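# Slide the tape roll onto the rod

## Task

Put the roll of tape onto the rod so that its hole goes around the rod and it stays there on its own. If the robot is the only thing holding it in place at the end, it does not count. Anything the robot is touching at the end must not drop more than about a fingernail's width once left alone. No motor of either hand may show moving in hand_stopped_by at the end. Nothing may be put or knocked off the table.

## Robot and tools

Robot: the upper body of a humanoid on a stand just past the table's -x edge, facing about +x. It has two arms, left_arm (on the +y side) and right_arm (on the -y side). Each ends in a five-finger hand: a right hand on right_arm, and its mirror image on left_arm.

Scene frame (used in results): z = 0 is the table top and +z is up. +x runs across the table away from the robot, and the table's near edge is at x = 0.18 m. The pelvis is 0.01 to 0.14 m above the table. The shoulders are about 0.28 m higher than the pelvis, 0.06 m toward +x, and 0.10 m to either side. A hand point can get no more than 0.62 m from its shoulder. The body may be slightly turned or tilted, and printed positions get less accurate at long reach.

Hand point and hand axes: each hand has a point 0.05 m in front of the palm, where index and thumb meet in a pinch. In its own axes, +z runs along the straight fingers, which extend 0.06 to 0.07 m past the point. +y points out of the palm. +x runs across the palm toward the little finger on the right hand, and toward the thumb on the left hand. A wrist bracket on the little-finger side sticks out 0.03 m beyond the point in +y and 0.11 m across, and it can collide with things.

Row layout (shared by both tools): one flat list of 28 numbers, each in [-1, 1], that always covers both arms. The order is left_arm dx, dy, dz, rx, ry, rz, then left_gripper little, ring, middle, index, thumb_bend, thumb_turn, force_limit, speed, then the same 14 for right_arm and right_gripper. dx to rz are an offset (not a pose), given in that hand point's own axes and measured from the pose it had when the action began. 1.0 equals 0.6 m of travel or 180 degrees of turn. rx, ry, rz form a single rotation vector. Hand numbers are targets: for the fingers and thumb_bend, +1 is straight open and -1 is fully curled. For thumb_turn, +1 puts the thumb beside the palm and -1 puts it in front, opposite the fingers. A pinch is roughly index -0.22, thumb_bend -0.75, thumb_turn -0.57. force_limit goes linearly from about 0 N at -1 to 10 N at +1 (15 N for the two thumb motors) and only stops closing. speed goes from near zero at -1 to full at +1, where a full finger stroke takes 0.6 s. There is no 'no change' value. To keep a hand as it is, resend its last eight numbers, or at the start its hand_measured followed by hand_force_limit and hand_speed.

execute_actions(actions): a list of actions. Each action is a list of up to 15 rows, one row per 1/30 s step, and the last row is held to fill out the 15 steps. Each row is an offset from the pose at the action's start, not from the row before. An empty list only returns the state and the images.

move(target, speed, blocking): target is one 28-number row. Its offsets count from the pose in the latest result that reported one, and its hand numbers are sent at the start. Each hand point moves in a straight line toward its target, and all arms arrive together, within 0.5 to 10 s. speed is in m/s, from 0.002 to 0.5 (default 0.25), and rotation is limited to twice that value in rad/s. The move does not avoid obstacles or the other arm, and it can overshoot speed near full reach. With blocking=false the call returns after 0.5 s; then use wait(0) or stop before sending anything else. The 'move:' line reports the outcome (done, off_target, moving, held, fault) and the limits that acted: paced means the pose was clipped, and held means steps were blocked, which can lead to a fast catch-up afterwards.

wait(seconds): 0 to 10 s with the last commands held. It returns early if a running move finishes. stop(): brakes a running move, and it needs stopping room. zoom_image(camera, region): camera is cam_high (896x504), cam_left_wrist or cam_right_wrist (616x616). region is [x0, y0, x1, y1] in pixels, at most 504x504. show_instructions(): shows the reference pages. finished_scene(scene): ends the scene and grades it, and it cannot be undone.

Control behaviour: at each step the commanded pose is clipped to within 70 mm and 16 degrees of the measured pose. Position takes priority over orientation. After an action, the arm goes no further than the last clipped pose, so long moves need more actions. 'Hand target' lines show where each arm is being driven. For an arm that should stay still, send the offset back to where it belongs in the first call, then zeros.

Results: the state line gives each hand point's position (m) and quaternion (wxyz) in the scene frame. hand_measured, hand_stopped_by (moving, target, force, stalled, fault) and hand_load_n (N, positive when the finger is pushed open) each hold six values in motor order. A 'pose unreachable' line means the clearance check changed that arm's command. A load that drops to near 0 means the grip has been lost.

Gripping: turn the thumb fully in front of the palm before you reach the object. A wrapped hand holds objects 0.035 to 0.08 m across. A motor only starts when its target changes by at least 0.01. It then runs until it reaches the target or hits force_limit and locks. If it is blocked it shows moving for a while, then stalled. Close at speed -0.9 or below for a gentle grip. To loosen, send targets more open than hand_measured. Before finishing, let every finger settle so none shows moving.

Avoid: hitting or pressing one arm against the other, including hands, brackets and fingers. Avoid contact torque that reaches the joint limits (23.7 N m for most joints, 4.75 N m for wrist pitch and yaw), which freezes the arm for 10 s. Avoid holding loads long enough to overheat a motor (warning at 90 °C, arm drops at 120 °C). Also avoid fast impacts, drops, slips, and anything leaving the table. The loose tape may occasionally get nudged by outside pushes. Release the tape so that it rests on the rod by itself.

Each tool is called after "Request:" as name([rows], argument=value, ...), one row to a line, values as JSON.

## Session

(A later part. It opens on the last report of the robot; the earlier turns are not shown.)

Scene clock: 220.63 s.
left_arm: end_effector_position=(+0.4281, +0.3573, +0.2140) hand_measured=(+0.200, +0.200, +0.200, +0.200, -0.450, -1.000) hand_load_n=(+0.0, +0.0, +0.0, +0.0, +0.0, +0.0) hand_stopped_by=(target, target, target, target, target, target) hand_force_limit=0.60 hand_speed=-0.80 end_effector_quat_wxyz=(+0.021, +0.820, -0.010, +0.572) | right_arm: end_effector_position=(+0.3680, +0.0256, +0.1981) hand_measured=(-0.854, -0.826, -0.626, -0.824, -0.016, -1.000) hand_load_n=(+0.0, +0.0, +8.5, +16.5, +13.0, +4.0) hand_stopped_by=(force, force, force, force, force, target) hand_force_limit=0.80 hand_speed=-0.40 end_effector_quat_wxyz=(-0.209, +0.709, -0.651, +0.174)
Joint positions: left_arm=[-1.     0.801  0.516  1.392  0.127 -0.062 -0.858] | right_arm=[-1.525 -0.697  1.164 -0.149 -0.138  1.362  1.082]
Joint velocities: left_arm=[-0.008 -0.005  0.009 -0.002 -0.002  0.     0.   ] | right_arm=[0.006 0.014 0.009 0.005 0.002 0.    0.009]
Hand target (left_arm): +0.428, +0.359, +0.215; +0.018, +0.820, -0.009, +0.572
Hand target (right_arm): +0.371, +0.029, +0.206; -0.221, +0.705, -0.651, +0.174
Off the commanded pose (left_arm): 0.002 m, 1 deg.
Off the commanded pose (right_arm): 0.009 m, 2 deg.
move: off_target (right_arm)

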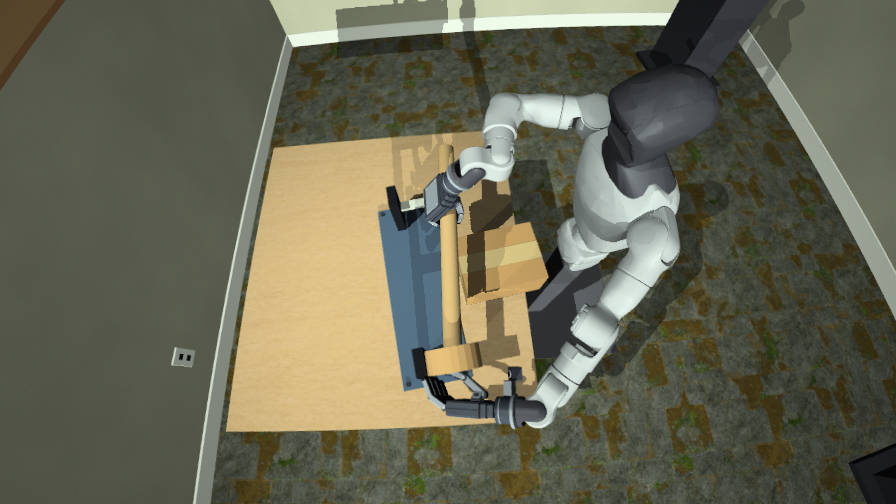

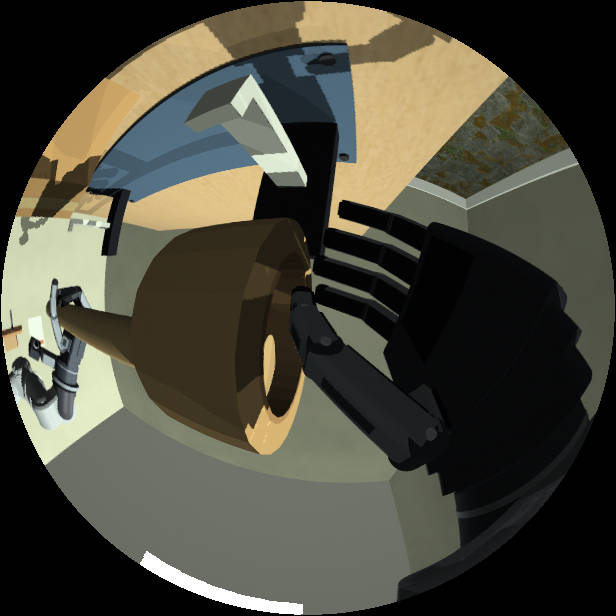

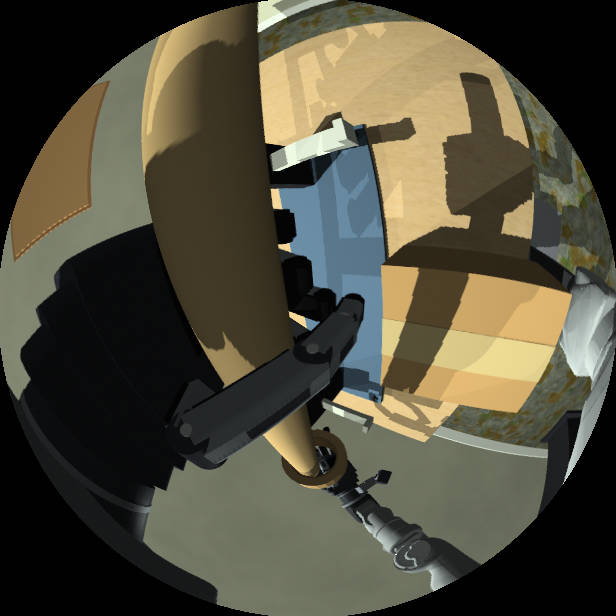

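Request:
move(target=[0.005,0.05,0,0,0,0,0.2,0.2,0.2,0.2,-0.45,-1,0.6,-0.8,0,0,0,0,0,0,-1,-1,-1,-1,-0.7,-1,0.8,-0.4], speed=0.025)

Request:
zoom_image(camera="cam_high", region=[400,310,540,430])

Scene clock: 225.63 s.
left_arm: end_effector_position=(+0.4273, +0.3404, +0.2190) hand_measured=(+0.200, +0.200, +0.200, +0.200, -0.452, -1.000) hand_load_n=(+0.0, +0.0, +0.0, +0.0, -4.0, -1.5) hand_stopped_by=(target, target, target, target, target, target) hand_force_limit=0.60 hand_speed=-0.80 end_effector_quat_wxyz=(+0.049, +0.808, -0.029, +0.586) | right_arm: end_effector_position=(+0.3646, +0.0187, +0.1905) hand_measured=(-0.854, -0.826, -0.626, -0.824, -0.016, -1.000) hand_load_n=(+0.0, +0.0, +8.5, +14.5, +13.5, +3.0) hand_stopped_by=(force, force, force, force, force, target) hand_force_limit=0.80 hand_speed=-0.40 end_effector_quat_wxyz=(-0.194, +0.710, -0.655, +0.173)
Joint positions: left_arm=[-0.995  0.783  0.512  1.392  0.097 -0.096 -0.913] | right_arm=[-1.511 -0.704  1.18  -0.149 -0.138  1.362  1.091]
Joint velocities: left_arm=[ 0.003 -0.003 -0.029  0.005 -0.021 -0.001  0.   ] | right_arm=[-0.011  0.    -0.005 -0.003  0.006  0.     0.003]
Hand target (left_arm): +0.428, +0.328, +0.217; +0.063, +0.808, -0.045, +0.585
Hand target (right_arm): +0.368, +0.025, +0.198; -0.209, +0.709, -0.651, +0.174
Off the commanded pose (left_arm): 0.013 m, 4 deg.
Off the commanded pose (right_arm): 0.011 m, 2 deg.
move: off_target (left_arm, right_arm)

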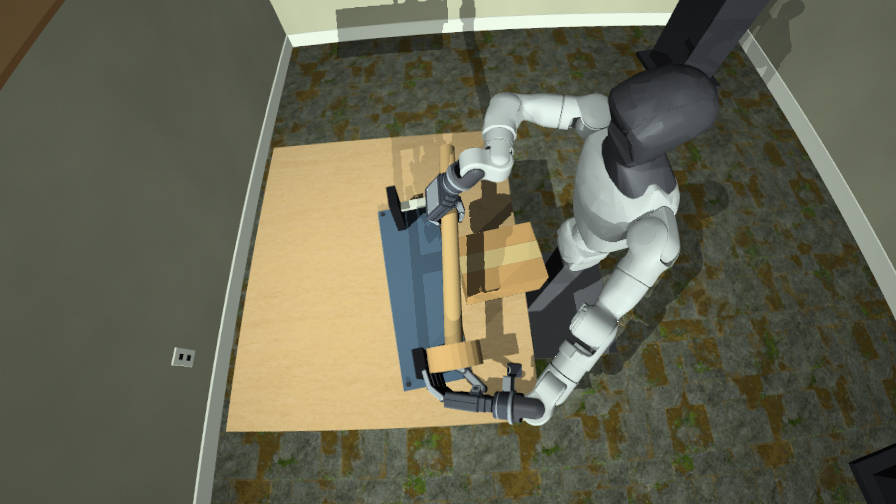

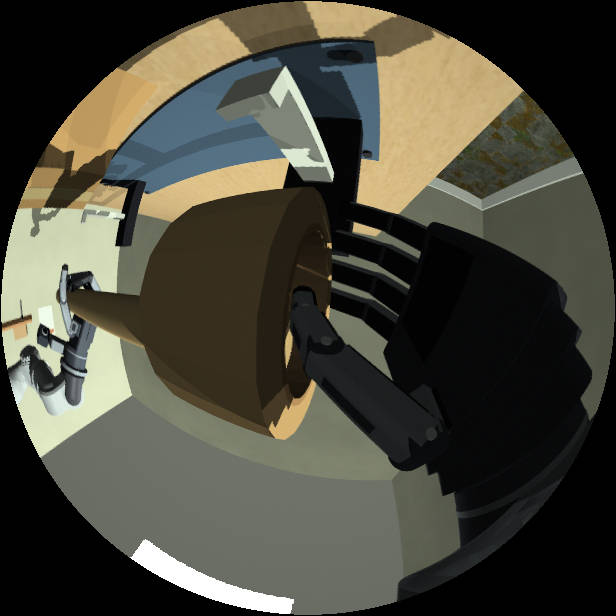

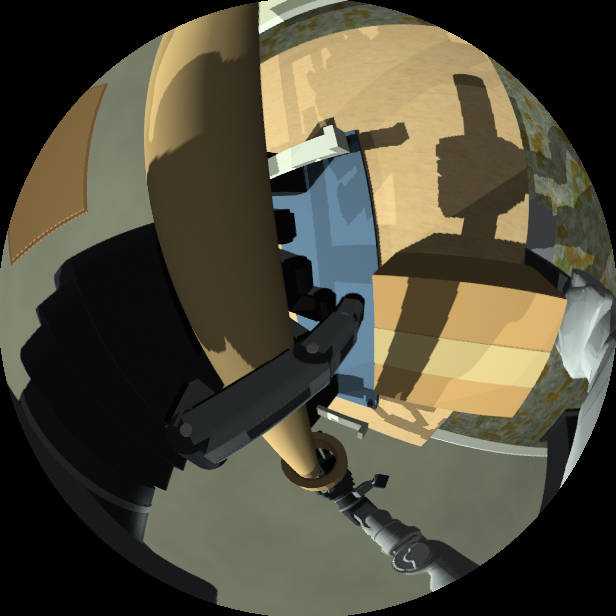

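Region (400, 310, 540, 430) of cam_high's 896x504 image, scaled by 3.600, with more detail than that image has; it fills the top 432 rows of this view, and the rest is white.

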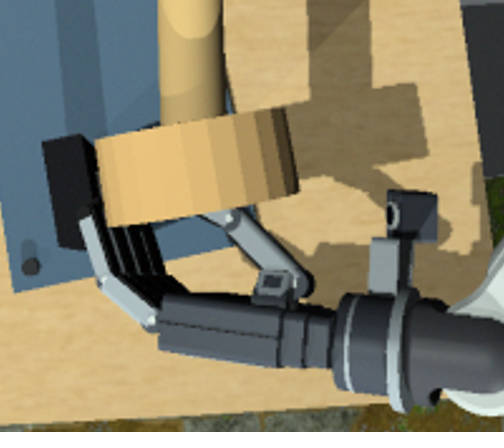

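Request:
move(target=[0,-0.05,0,0,0,0,0.2,0.2,0.2,0.2,-0.45,-1,0.6,-0.8,0,-0.006,-0.008,0,-0.006,0.01,-1,-1,-1,-1,-0.7,-1,0.8,-0.4], speed=0.04)

Request:
move(target=[0.01,-0.035,-0.03,0,0,0,0,0,0,0,1,1,0.6,0,0,0,0,0,0,0,-1,-1,-1,-1,-0.7,-1,0.8,-0.4], speed=0.04)

Request:
zoom_image(camera="cam_high", region=[400,310,540,430])

Scene clock: 236.90 s.
left_arm: end_effector_position=(+0.4303, +0.3687, +0.2176) hand_measured=(+0.200, +0.200, +0.200, +0.200, -0.450, -1.000) hand_load_n=(+0.0, +0.0, +0.0, +0.0, +0.0, +0.0) hand_stopped_by=(target, target, target, target, target, target) hand_force_limit=0.60 hand_speed=-0.80 end_effector_quat_wxyz=(+0.006, +0.819, +0.009, +0.573) | right_arm: end_effector_position=(+0.3627, +0.0155, +0.1903) hand_measured=(-0.854, -0.826, -0.626, -0.824, -0.016, -1.000) hand_load_n=(+0.0, +0.0, +8.5, +17.5, +13.0, +4.5) hand_stopped_by=(force, force, force, force, force, target) hand_force_limit=0.80 hand_speed=-0.40 end_effector_quat_wxyz=(+0.193, -0.704, +0.663, -0.164)
Joint positions: left_arm=[-1.007  0.812  0.515  1.392  0.117 -0.044 -0.822] | right_arm=[-1.493 -0.722  1.159 -0.163 -0.135  1.366  1.098]
Joint velocities: left_arm=[-0.008  0.     0.006  0.     0.002  0.     0.   ] | right_arm=[ 0.009 -0.002 -0.008  0.003 -0.006  0.     0.006]
Hand target (left_arm): +0.431, +0.370, +0.218; +0.004, +0.820, +0.009, +0.573
Hand target (right_arm): +0.365, +0.019, +0.197; -0.204, +0.701, -0.664, +0.163
Off the commanded pose (left_arm): 0.001 m, 7 deg.
Off the commanded pose (right_arm): 0.007 m, 1 deg.
move: off_target (left_arm, right_arm)

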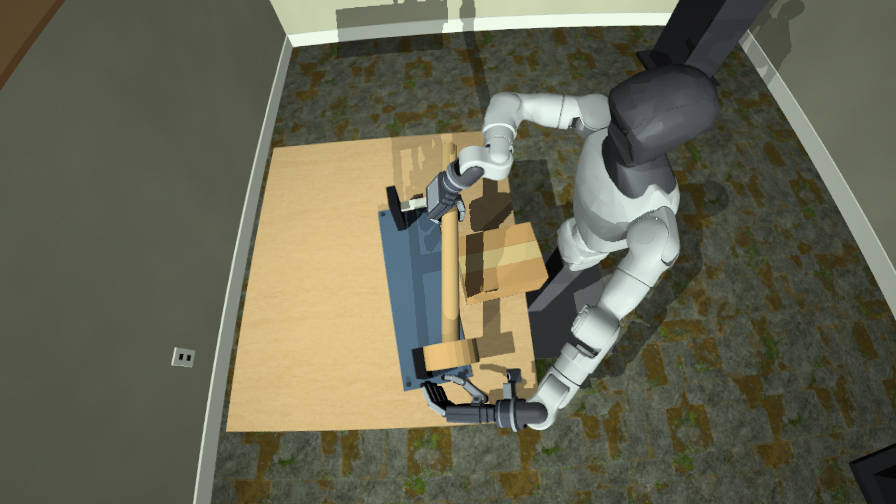

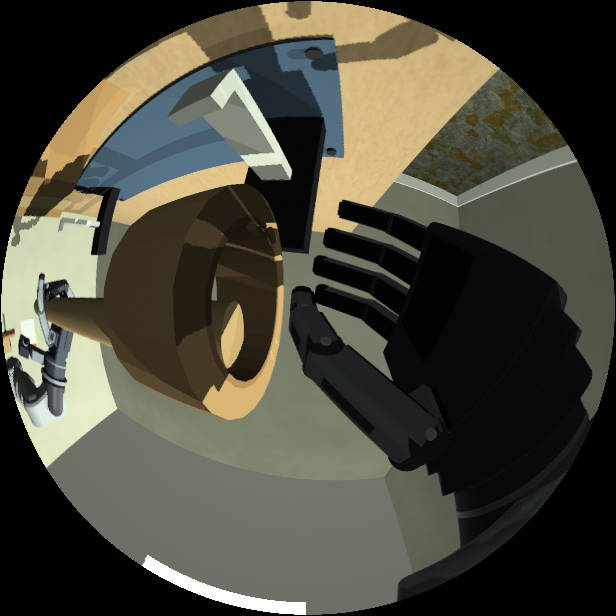

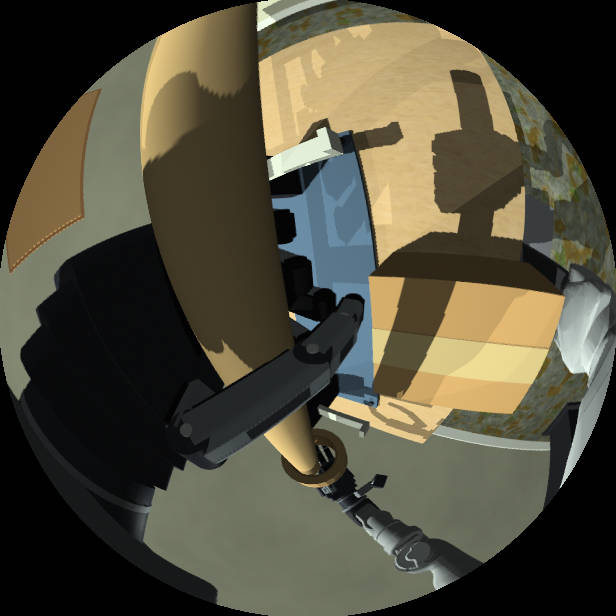

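Scene clock: 238.60 s.
left_arm: end_effector_position=(+0.4173, +0.3898, +0.2326) hand_measured=(+0.000, +0.000, +0.000, +0.000, +1.000, +1.000) hand_load_n=(+0.0, +0.0, +0.0, +0.0, +0.0, +0.0) hand_stopped_by=(target, target, target, target, target, target) hand_force_limit=0.60 hand_speed=0.00 end_effector_quat_wxyz=(-0.003, +0.818, +0.014, +0.575) | right_arm: end_effector_position=(+0.3593, +0.0114, +0.1835) hand_measured=(-0.854, -0.826, -0.626, -0.824, -0.016, -1.000) hand_load_n=(+0.0, +0.0, +8.5, +17.5, +13.0, +4.5) hand_stopped_by=(force, force, force, force, force, target) hand_force_limit=0.80 hand_speed=-0.40 end_effector_quat_wxyz=(+0.181, -0.707, +0.664, -0.164)
Joint positions: left_arm=[-1.007  0.885  0.53   1.392  0.117 -0.02  -0.869] | right_arm=[-1.481 -0.722  1.174 -0.163 -0.135  1.366  1.101]
Joint velocities: left_arm=[ 0.009 -0.009 -0.015  0.002  0.009  0.     0.   ] | right_arm=[ 0.011  0.    -0.009  0.005  0.006  0.     0.   ]
Hand target (left_arm): +0.416, +0.390, +0.231; -0.002, +0.820, +0.014, +0.572
Hand target (right_arm): +0.363, +0.015, +0.190; -0.193, +0.704, -0.663, +0.164
Off the commanded pose (left_arm): 0.004 m, 1 deg.
Off the commanded pose (right_arm): 0.009 m, 1 deg.
move: off_target (left_arm, right_arm)

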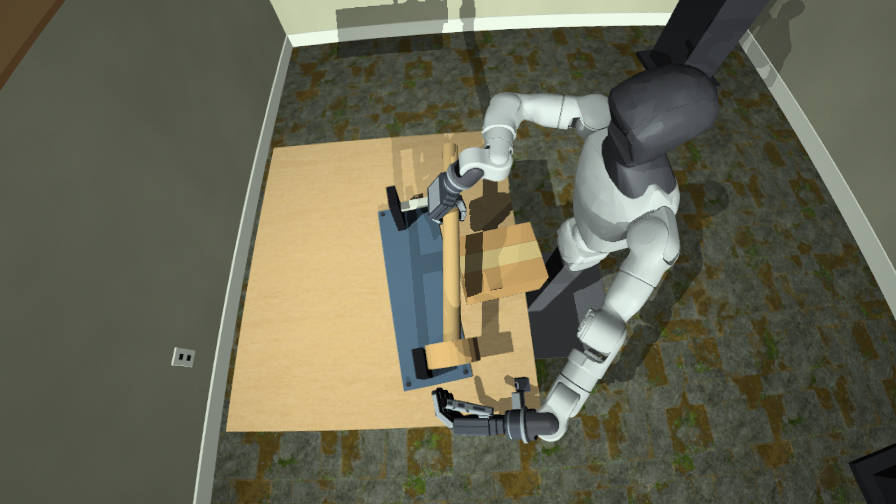

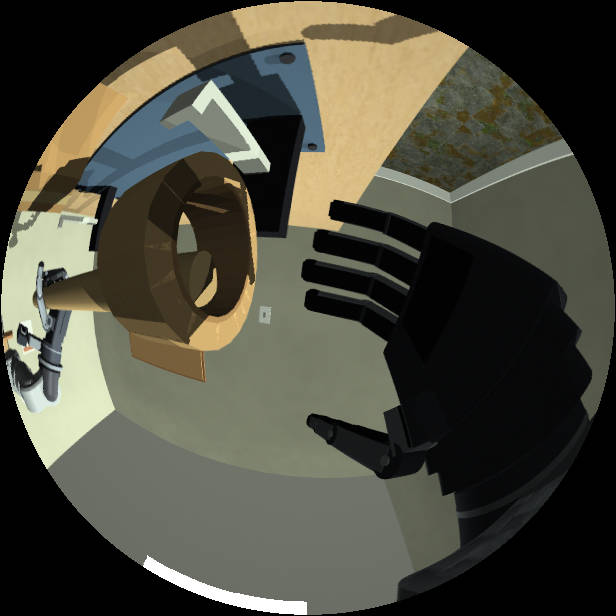

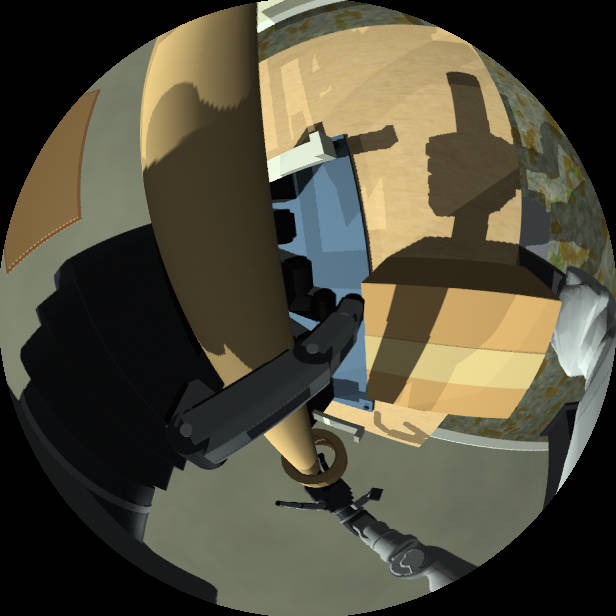

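Region (400, 310, 540, 430) of cam_high's 896x504 image, scaled by 3.600, with more detail than that image has; it fills the top 432 rows of this view, and the rest is white.

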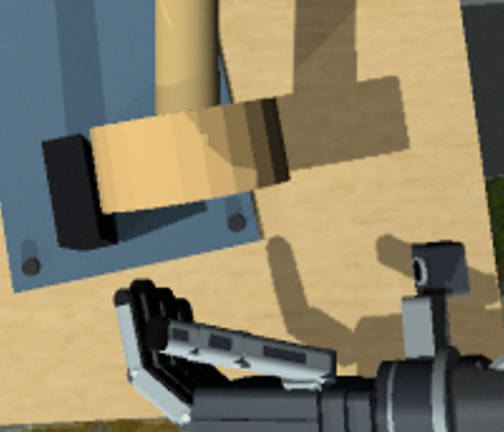

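Request:
move(target=[0,0.0,0.02,0,0,0,0,0,0,0,1,1,0.6,0,0,-0.02,-0.03,0,-0.015,0.02,-1,-1,-1,-1,-0.7,-1,0.8,-0.4], speed=0.04)

Request:
move(target=[0,0.07,0,0,0,0,0,0,0,0,1,1,0.6,0,-0.006,-0.008,-0.01,0,-0.003,0.003,-1,-1,-1,-1,-0.7,-1,0.8,-0.4], speed=0.03)

Request:
zoom_image(camera="cam_high", region=[400,310,540,430])

Scene clock: 246.33 s.
left_arm: end_effector_position=(+0.4271, +0.3898, +0.2280) hand_measured=(+0.000, +0.000, +0.000, +0.000, +1.000, +1.000) hand_load_n=(+0.0, +0.0, +0.0, +0.0, +0.0, +0.0) hand_stopped_by=(target, target, target, target, target, target) hand_force_limit=0.60 hand_speed=0.00 end_effector_quat_wxyz=(-0.016, +0.820, +0.026, +0.571) | right_arm: end_effector_position=(+0.3577, +0.0080, +0.1982) hand_measured=(-0.854, -0.826, -0.626, -0.824, -0.016, -1.000) hand_load_n=(+0.0, +0.0, +8.5, +17.5, +13.0, +4.5) hand_stopped_by=(force, force, force, force, force, target) hand_force_limit=0.80 hand_speed=-0.40 end_effector_quat_wxyz=(+0.191, -0.693, +0.680, -0.143)
Joint positions: left_arm=[-1.025  0.857  0.53   1.392  0.135 -0.008 -0.804] | right_arm=[-1.474 -0.78   1.107 -0.2   -0.124  1.373  1.143]
Joint velocities: left_arm=[ 0.003 -0.006 -0.009 -0.003  0.006  0.     0.   ] | right_arm=[ 0.     0.002  0.02  -0.003  0.003  0.     0.009]
Hand target (left_arm): +0.428, +0.389, +0.228; -0.016, +0.821, +0.026, +0.570
Hand target (right_arm): +0.361, +0.012, +0.205; -0.203, +0.690, -0.680, +0.143
Off the commanded pose (left_arm): 0.002 m, 2 deg.
Off the commanded pose (right_arm): 0.008 m, 1 deg.
move: off_target (right_arm)

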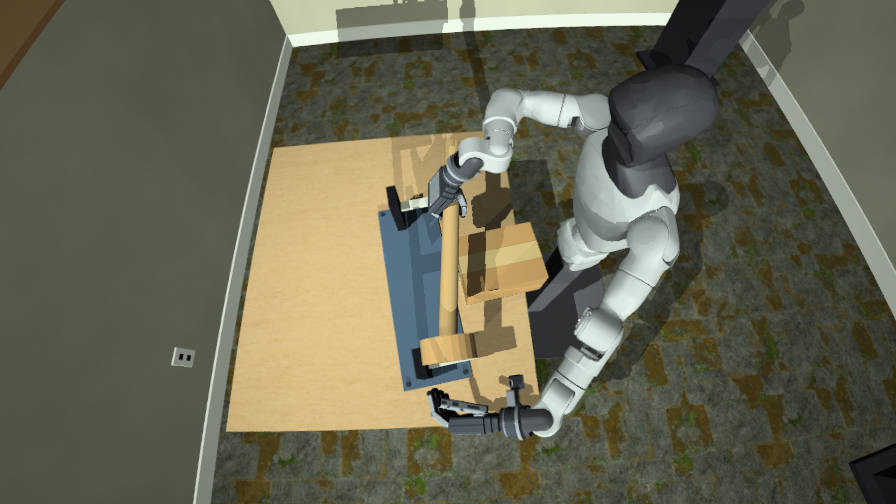

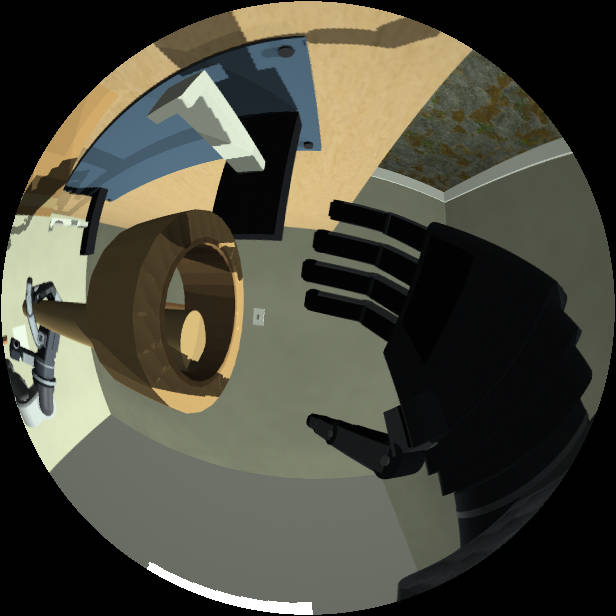

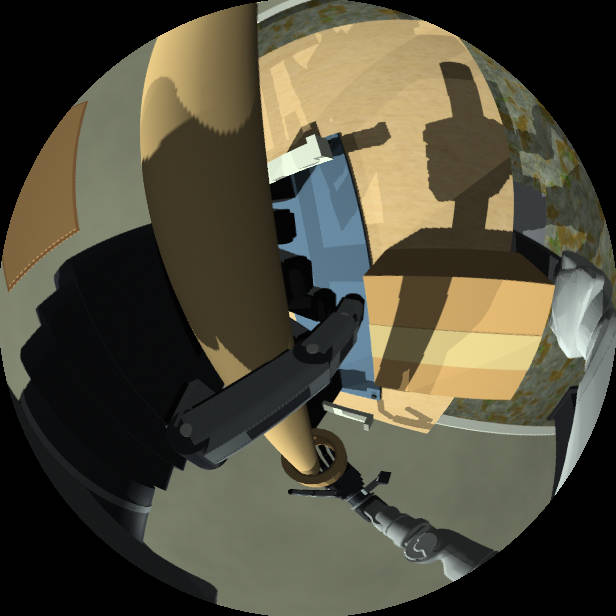

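Scene clock: 248.00 s.
left_arm: end_effector_position=(+0.4295, +0.3493, +0.2280) hand_measured=(+0.000, +0.000, +0.000, +0.000, +1.000, +1.000) hand_load_n=(+0.0, +0.0, +0.0, +0.0, +0.0, +0.0) hand_stopped_by=(target, target, target, target, target, target) hand_force_limit=0.60 hand_speed=0.00 end_effector_quat_wxyz=(+0.039, +0.807, -0.022, +0.588) | right_arm: end_effector_position=(+0.3555, +0.0067, +0.1984) hand_measured=(-0.854, -0.826, -0.626, -0.824, -0.016, -1.000) hand_load_n=(+0.0, +0.0, +8.5, +17.5, +13.0, +4.5) hand_stopped_by=(force, force, force, force, force, target) hand_force_limit=0.80 hand_speed=-0.40 end_effector_quat_wxyz=(+0.182, -0.694, +0.682, -0.140)
Joint positions: left_arm=[-1.017  0.802  0.53   1.392  0.12  -0.076 -0.903] | right_arm=[-1.484 -0.78   1.115 -0.191 -0.124  1.373  1.166]
Joint velocities: left_arm=[ 0.006  0.     0.003  0.003 -0.003 -0.005  0.   ] | right_arm=[ 0.003  0.003 -0.006 -0.003  0.005  0.     0.002]
Hand target (left_arm): +0.429, +0.348, +0.227; +0.040, +0.807, -0.022, +0.588
Hand target (right_arm): +0.359, +0.011, +0.206; -0.195, +0.691, -0.682, +0.139
Off the commanded pose (left_arm): 0.001 m, 9 deg.
Off the commanded pose (right_arm): 0.009 m, 1 deg.
move: off_target (left_arm, right_arm)

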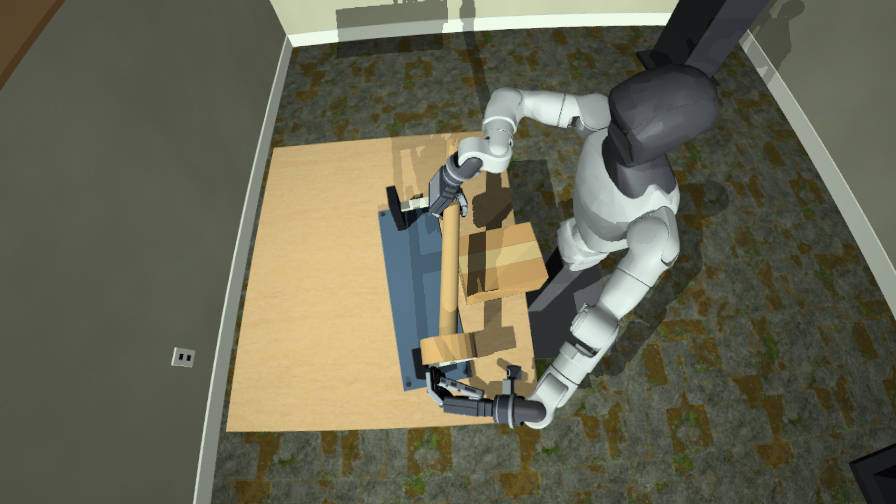

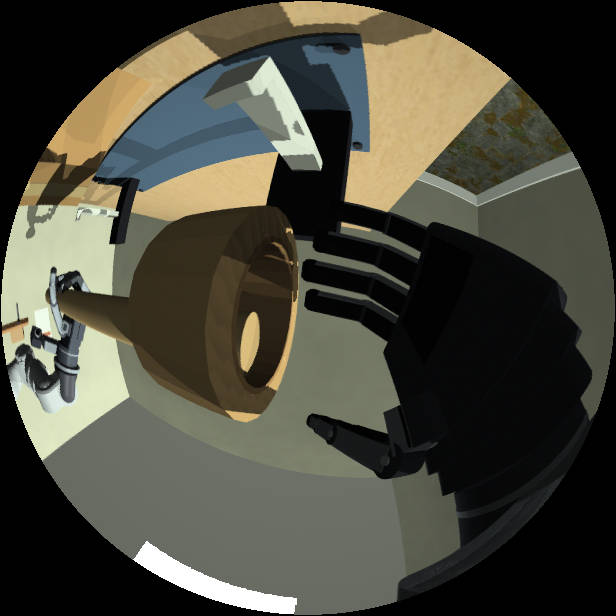

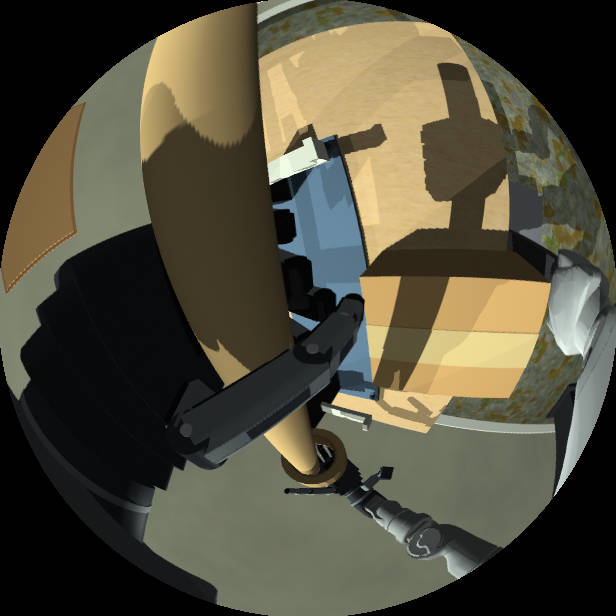

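Region (400, 310, 540, 430) of cam_high's 896x504 image, scaled by 3.600, with more detail than that image has; it fills the top 432 rows of this view, and the rest is white.

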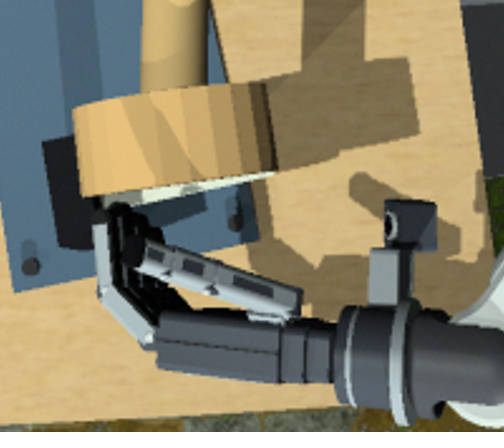

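Request:
move(target=[0.01,0.07,0,0,0,0,0,0,0,0,1,1,0.6,0,-0.006,-0.008,-0.01,0,-0.004,0.004,-1,-1,-1,-1,-0.7,-1,0.8,-0.4], speed=0.025)

Request:
zoom_image(camera="cam_high", region=[400,310,540,430])

Scene clock: 253.90 s.
left_arm: end_effector_position=(+0.4276, +0.3125, +0.2350) hand_measured=(+0.000, +0.000, +0.000, +0.000, +1.000, +1.000) hand_load_n=(+0.0, +0.0, +0.0, +1.0, +0.0, +0.0) hand_stopped_by=(target, target, target, target, target, target) hand_force_limit=0.60 hand_speed=0.00 end_effector_quat_wxyz=(+0.092, +0.787, -0.068, +0.607) | right_arm: end_effector_position=(+0.3514, +0.0051, +0.1967) hand_measured=(-0.854, -0.826, -0.626, -0.824, -0.016, -1.000) hand_load_n=(+0.0, +0.0, +8.5, +17.5, +13.0, +4.5) hand_stopped_by=(force, force, force, force, force, target) hand_force_limit=0.80 hand_speed=-0.40 end_effector_quat_wxyz=(+0.171, -0.695, +0.685, -0.133)
Joint positions: left_arm=[-1.019  0.758  0.526  1.392  0.093 -0.134 -1.007] | right_arm=[-1.486 -0.78   1.121 -0.184 -0.124  1.372  1.192]
Joint velocities: left_arm=[ 0.005  0.009 -0.014  0.    -0.014 -0.003  0.   ] | right_arm=[ 0.012 -0.002  0.006  0.002  0.005  0.     0.004]
Hand target (left_arm): +0.427, +0.308, +0.234; +0.098, +0.786, -0.074, +0.606
Hand target (right_arm): +0.357, +0.010, +0.206; -0.188, +0.691, -0.685, +0.135
Off the commanded pose (left_arm): 0.005 m, 9 deg.
Off the commanded pose (right_arm): 0.012 m, 2 deg.
move: off_target (left_arm, right_arm)

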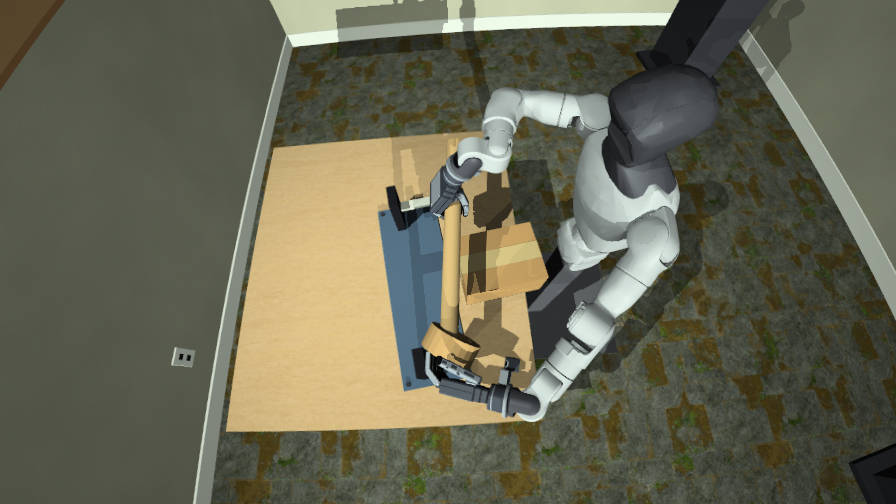

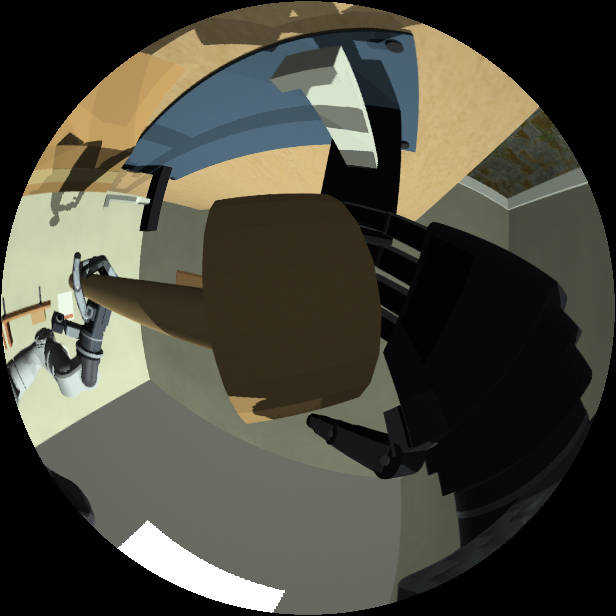

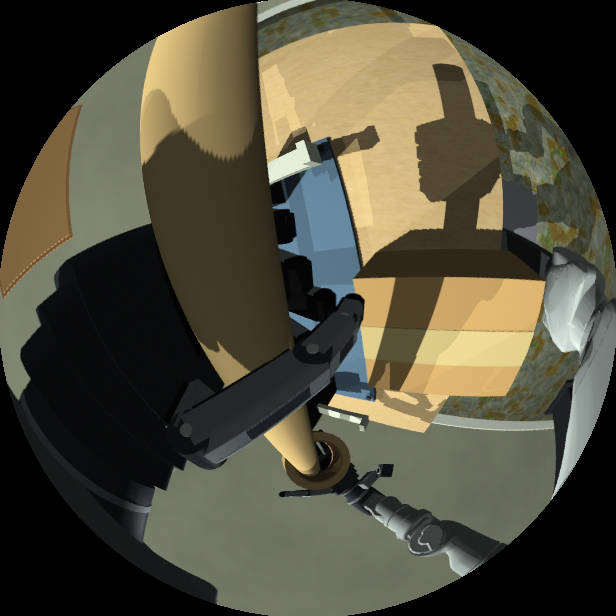

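Region (400, 310, 540, 430) of cam_high's 896x504 image, scaled by 3.600, with more detail than that image has; it fills the top 432 rows of this view, and the rest is white.

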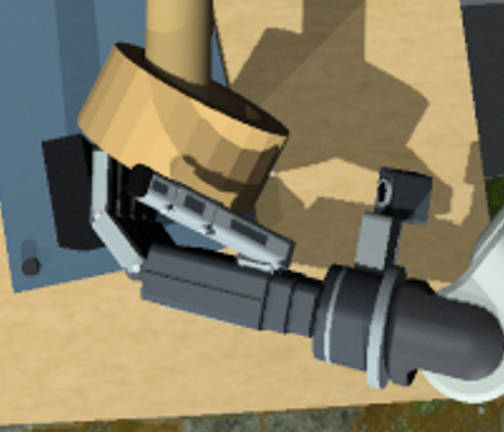

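Request:
move(target=[0,-0.09,0,0,0,0,0,0,0,0,1,1,0.6,0,0,-0.008,-0.01,0,-0.004,0.004,-1,-1,-1,-1,-0.7,-1,0.8,-0.4], speed=0.05)

Request:
move(target=[0,0,-0.12,0.05,0,0,0,0,0,0,1,1,0.6,0,0,-0.008,-0.01,0,-0.004,0.004,-1,-1,-1,-1,-0.7,-1,0.8,-0.4], speed=0.06)

Request:
zoom_image(camera="cam_high", region=[400,310,580,460])

Scene clock: 261.10 s.
left_arm: end_effector_position=(+0.4395, +0.3633, +0.2317) hand_measured=(+0.000, +0.000, +0.000, +0.000, +1.000, +1.000) hand_load_n=(+0.0, +0.0, +0.0, +0.0, +0.0, +0.0) hand_stopped_by=(target, target, target, target, target, target) hand_force_limit=0.60 hand_speed=0.00 end_effector_quat_wxyz=(+0.010, +0.811, +0.005, +0.585) | right_arm: end_effector_position=(+0.3492, +0.0011, +0.1967) hand_measured=(-0.854, -0.826, -0.626, -0.824, -0.016, -1.000) hand_load_n=(+0.0, +0.0, +8.5, +17.5, +13.0, +4.0) hand_stopped_by=(force, force, force, force, force, target) hand_force_limit=0.80 hand_speed=-0.40 end_effector_quat_wxyz=(+0.164, -0.694, +0.689, -0.128)
Joint positions: left_arm=[-1.048  0.804  0.526  1.392  0.132 -0.036 -0.818] | right_arm=[-1.482 -0.794  1.119 -0.184 -0.124  1.364  1.212]
Joint velocities: left_arm=[ 0.003  0.009  0.009 -0.006  0.025  0.     0.   ] | right_arm=[ 0.012  0.005 -0.011  0.008  0.012  0.     0.001]
Hand target (left_arm): +0.440, +0.364, +0.232; +0.009, +0.811, +0.006, +0.585
Hand target (right_arm): +0.353, +0.005, +0.204; -0.176, +0.692, -0.688, +0.128
Off the commanded pose (left_arm): 0.002 m, 13 deg.
Off the commanded pose (right_arm): 0.009 m, 1 deg.
move: off_target (left_arm, right_arm)

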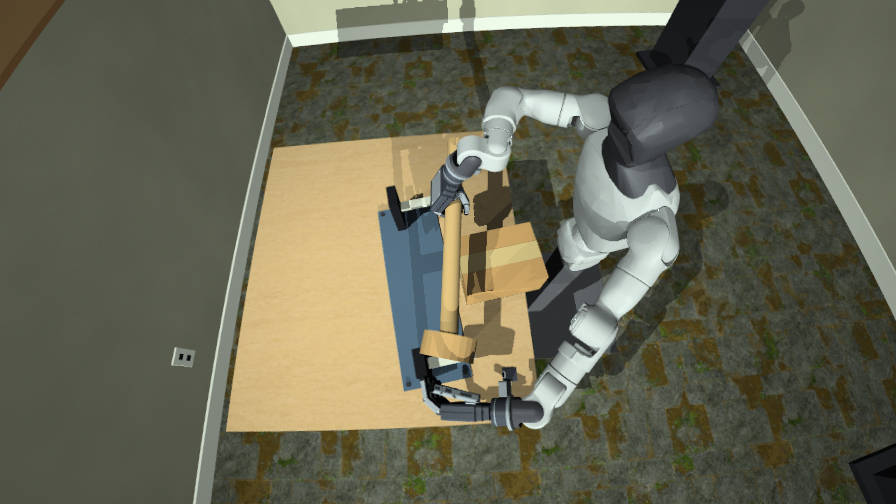

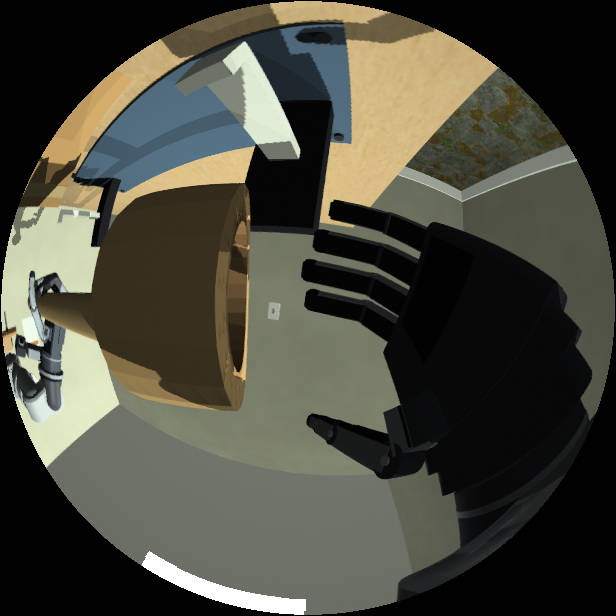

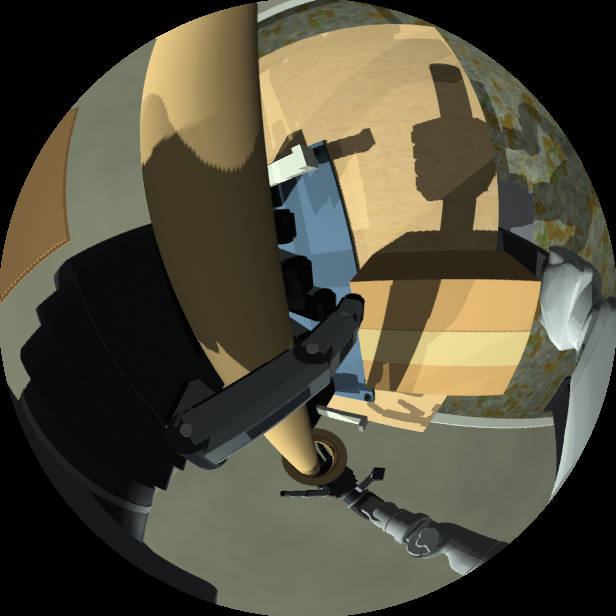

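Scene clock: 262.73 s.
left_arm: end_effector_position=(+0.3740, +0.3672, +0.2588) hand_measured=(+0.000, +0.000, +0.000, +0.000, +1.000, +1.000) hand_load_n=(+0.0, +0.0, +0.0, +0.0, +0.0, +0.0) hand_stopped_by=(target, target, target, target, target, target) hand_force_limit=0.60 hand_speed=0.00 end_effector_quat_wxyz=(+0.064, +0.771, -0.068, +0.630) | right_arm: end_effector_position=(+0.3470, -0.0026, +0.1968) hand_measured=(-0.854, -0.826, -0.626, -0.824, -0.016, -1.000) hand_load_n=(+0.0, +0.0, +8.5, +17.5, +13.0, +4.5) hand_stopped_by=(force, force, force, force, force, target) hand_force_limit=0.80 hand_speed=-0.40 end_effector_quat_wxyz=(+0.157, -0.694, +0.692, -0.123)
Joint positions: left_arm=[-0.9    0.939  0.594  1.392 -0.003 -0.193 -1.173] | right_arm=[-1.479 -0.808  1.116 -0.184 -0.124  1.356  1.233]
Joint velocities: left_arm=[ 0.015  0.008 -0.009  0.005 -0.031 -0.023  0.   ] | right_arm=[-0.014  0.008  0.    -0.002 -0.008  0.     0.001]
Hand target (left_arm): +0.373, +0.367, +0.258; +0.065, +0.770, -0.067, +0.631
Hand target (right_arm): +0.351, +0.001, +0.204; -0.169, +0.691, -0.692, +0.123
Off the commanded pose (left_arm): 0.006 m, 20 deg; orientation clipped at the last step of the last action.
Off the commanded pose (right_arm): 0.009 m, 1 deg.
move: off_target (left_arm, right_arm); limits=paced

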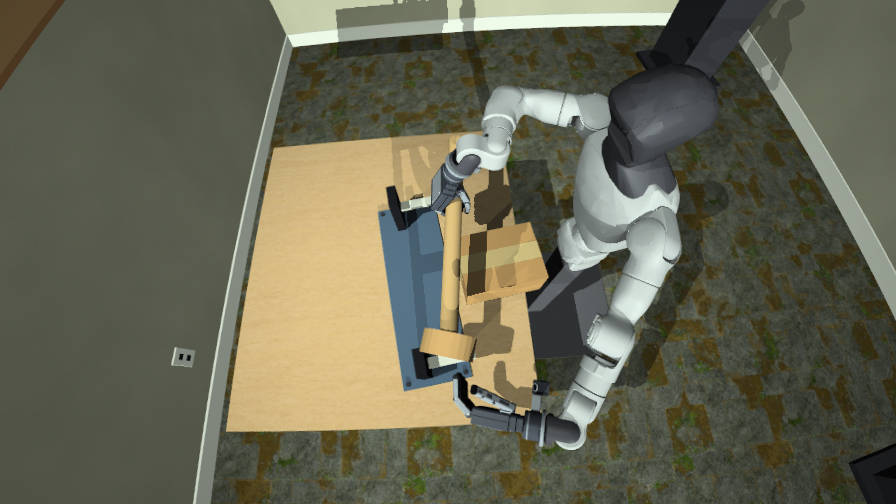

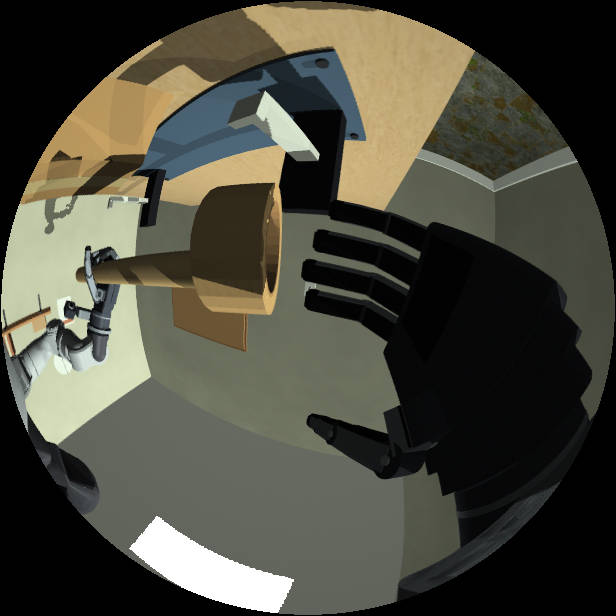

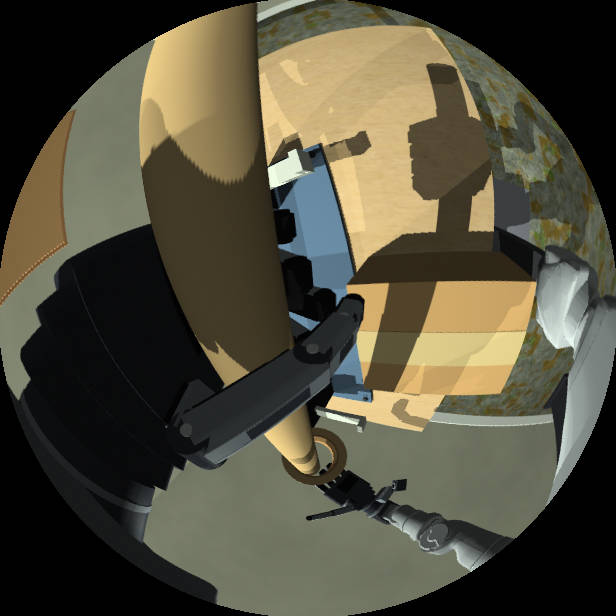

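Region (400, 310, 580, 460) of cam_high's 896x504 image, scaled by 2.800, with more detail than that image has.

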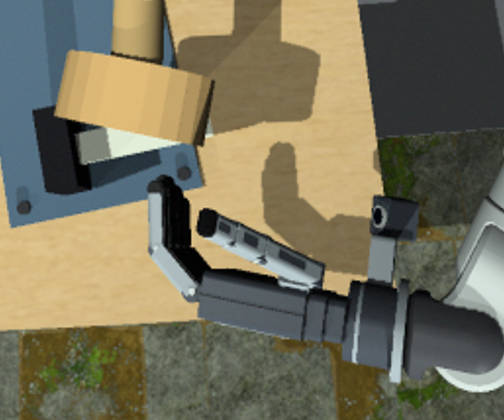

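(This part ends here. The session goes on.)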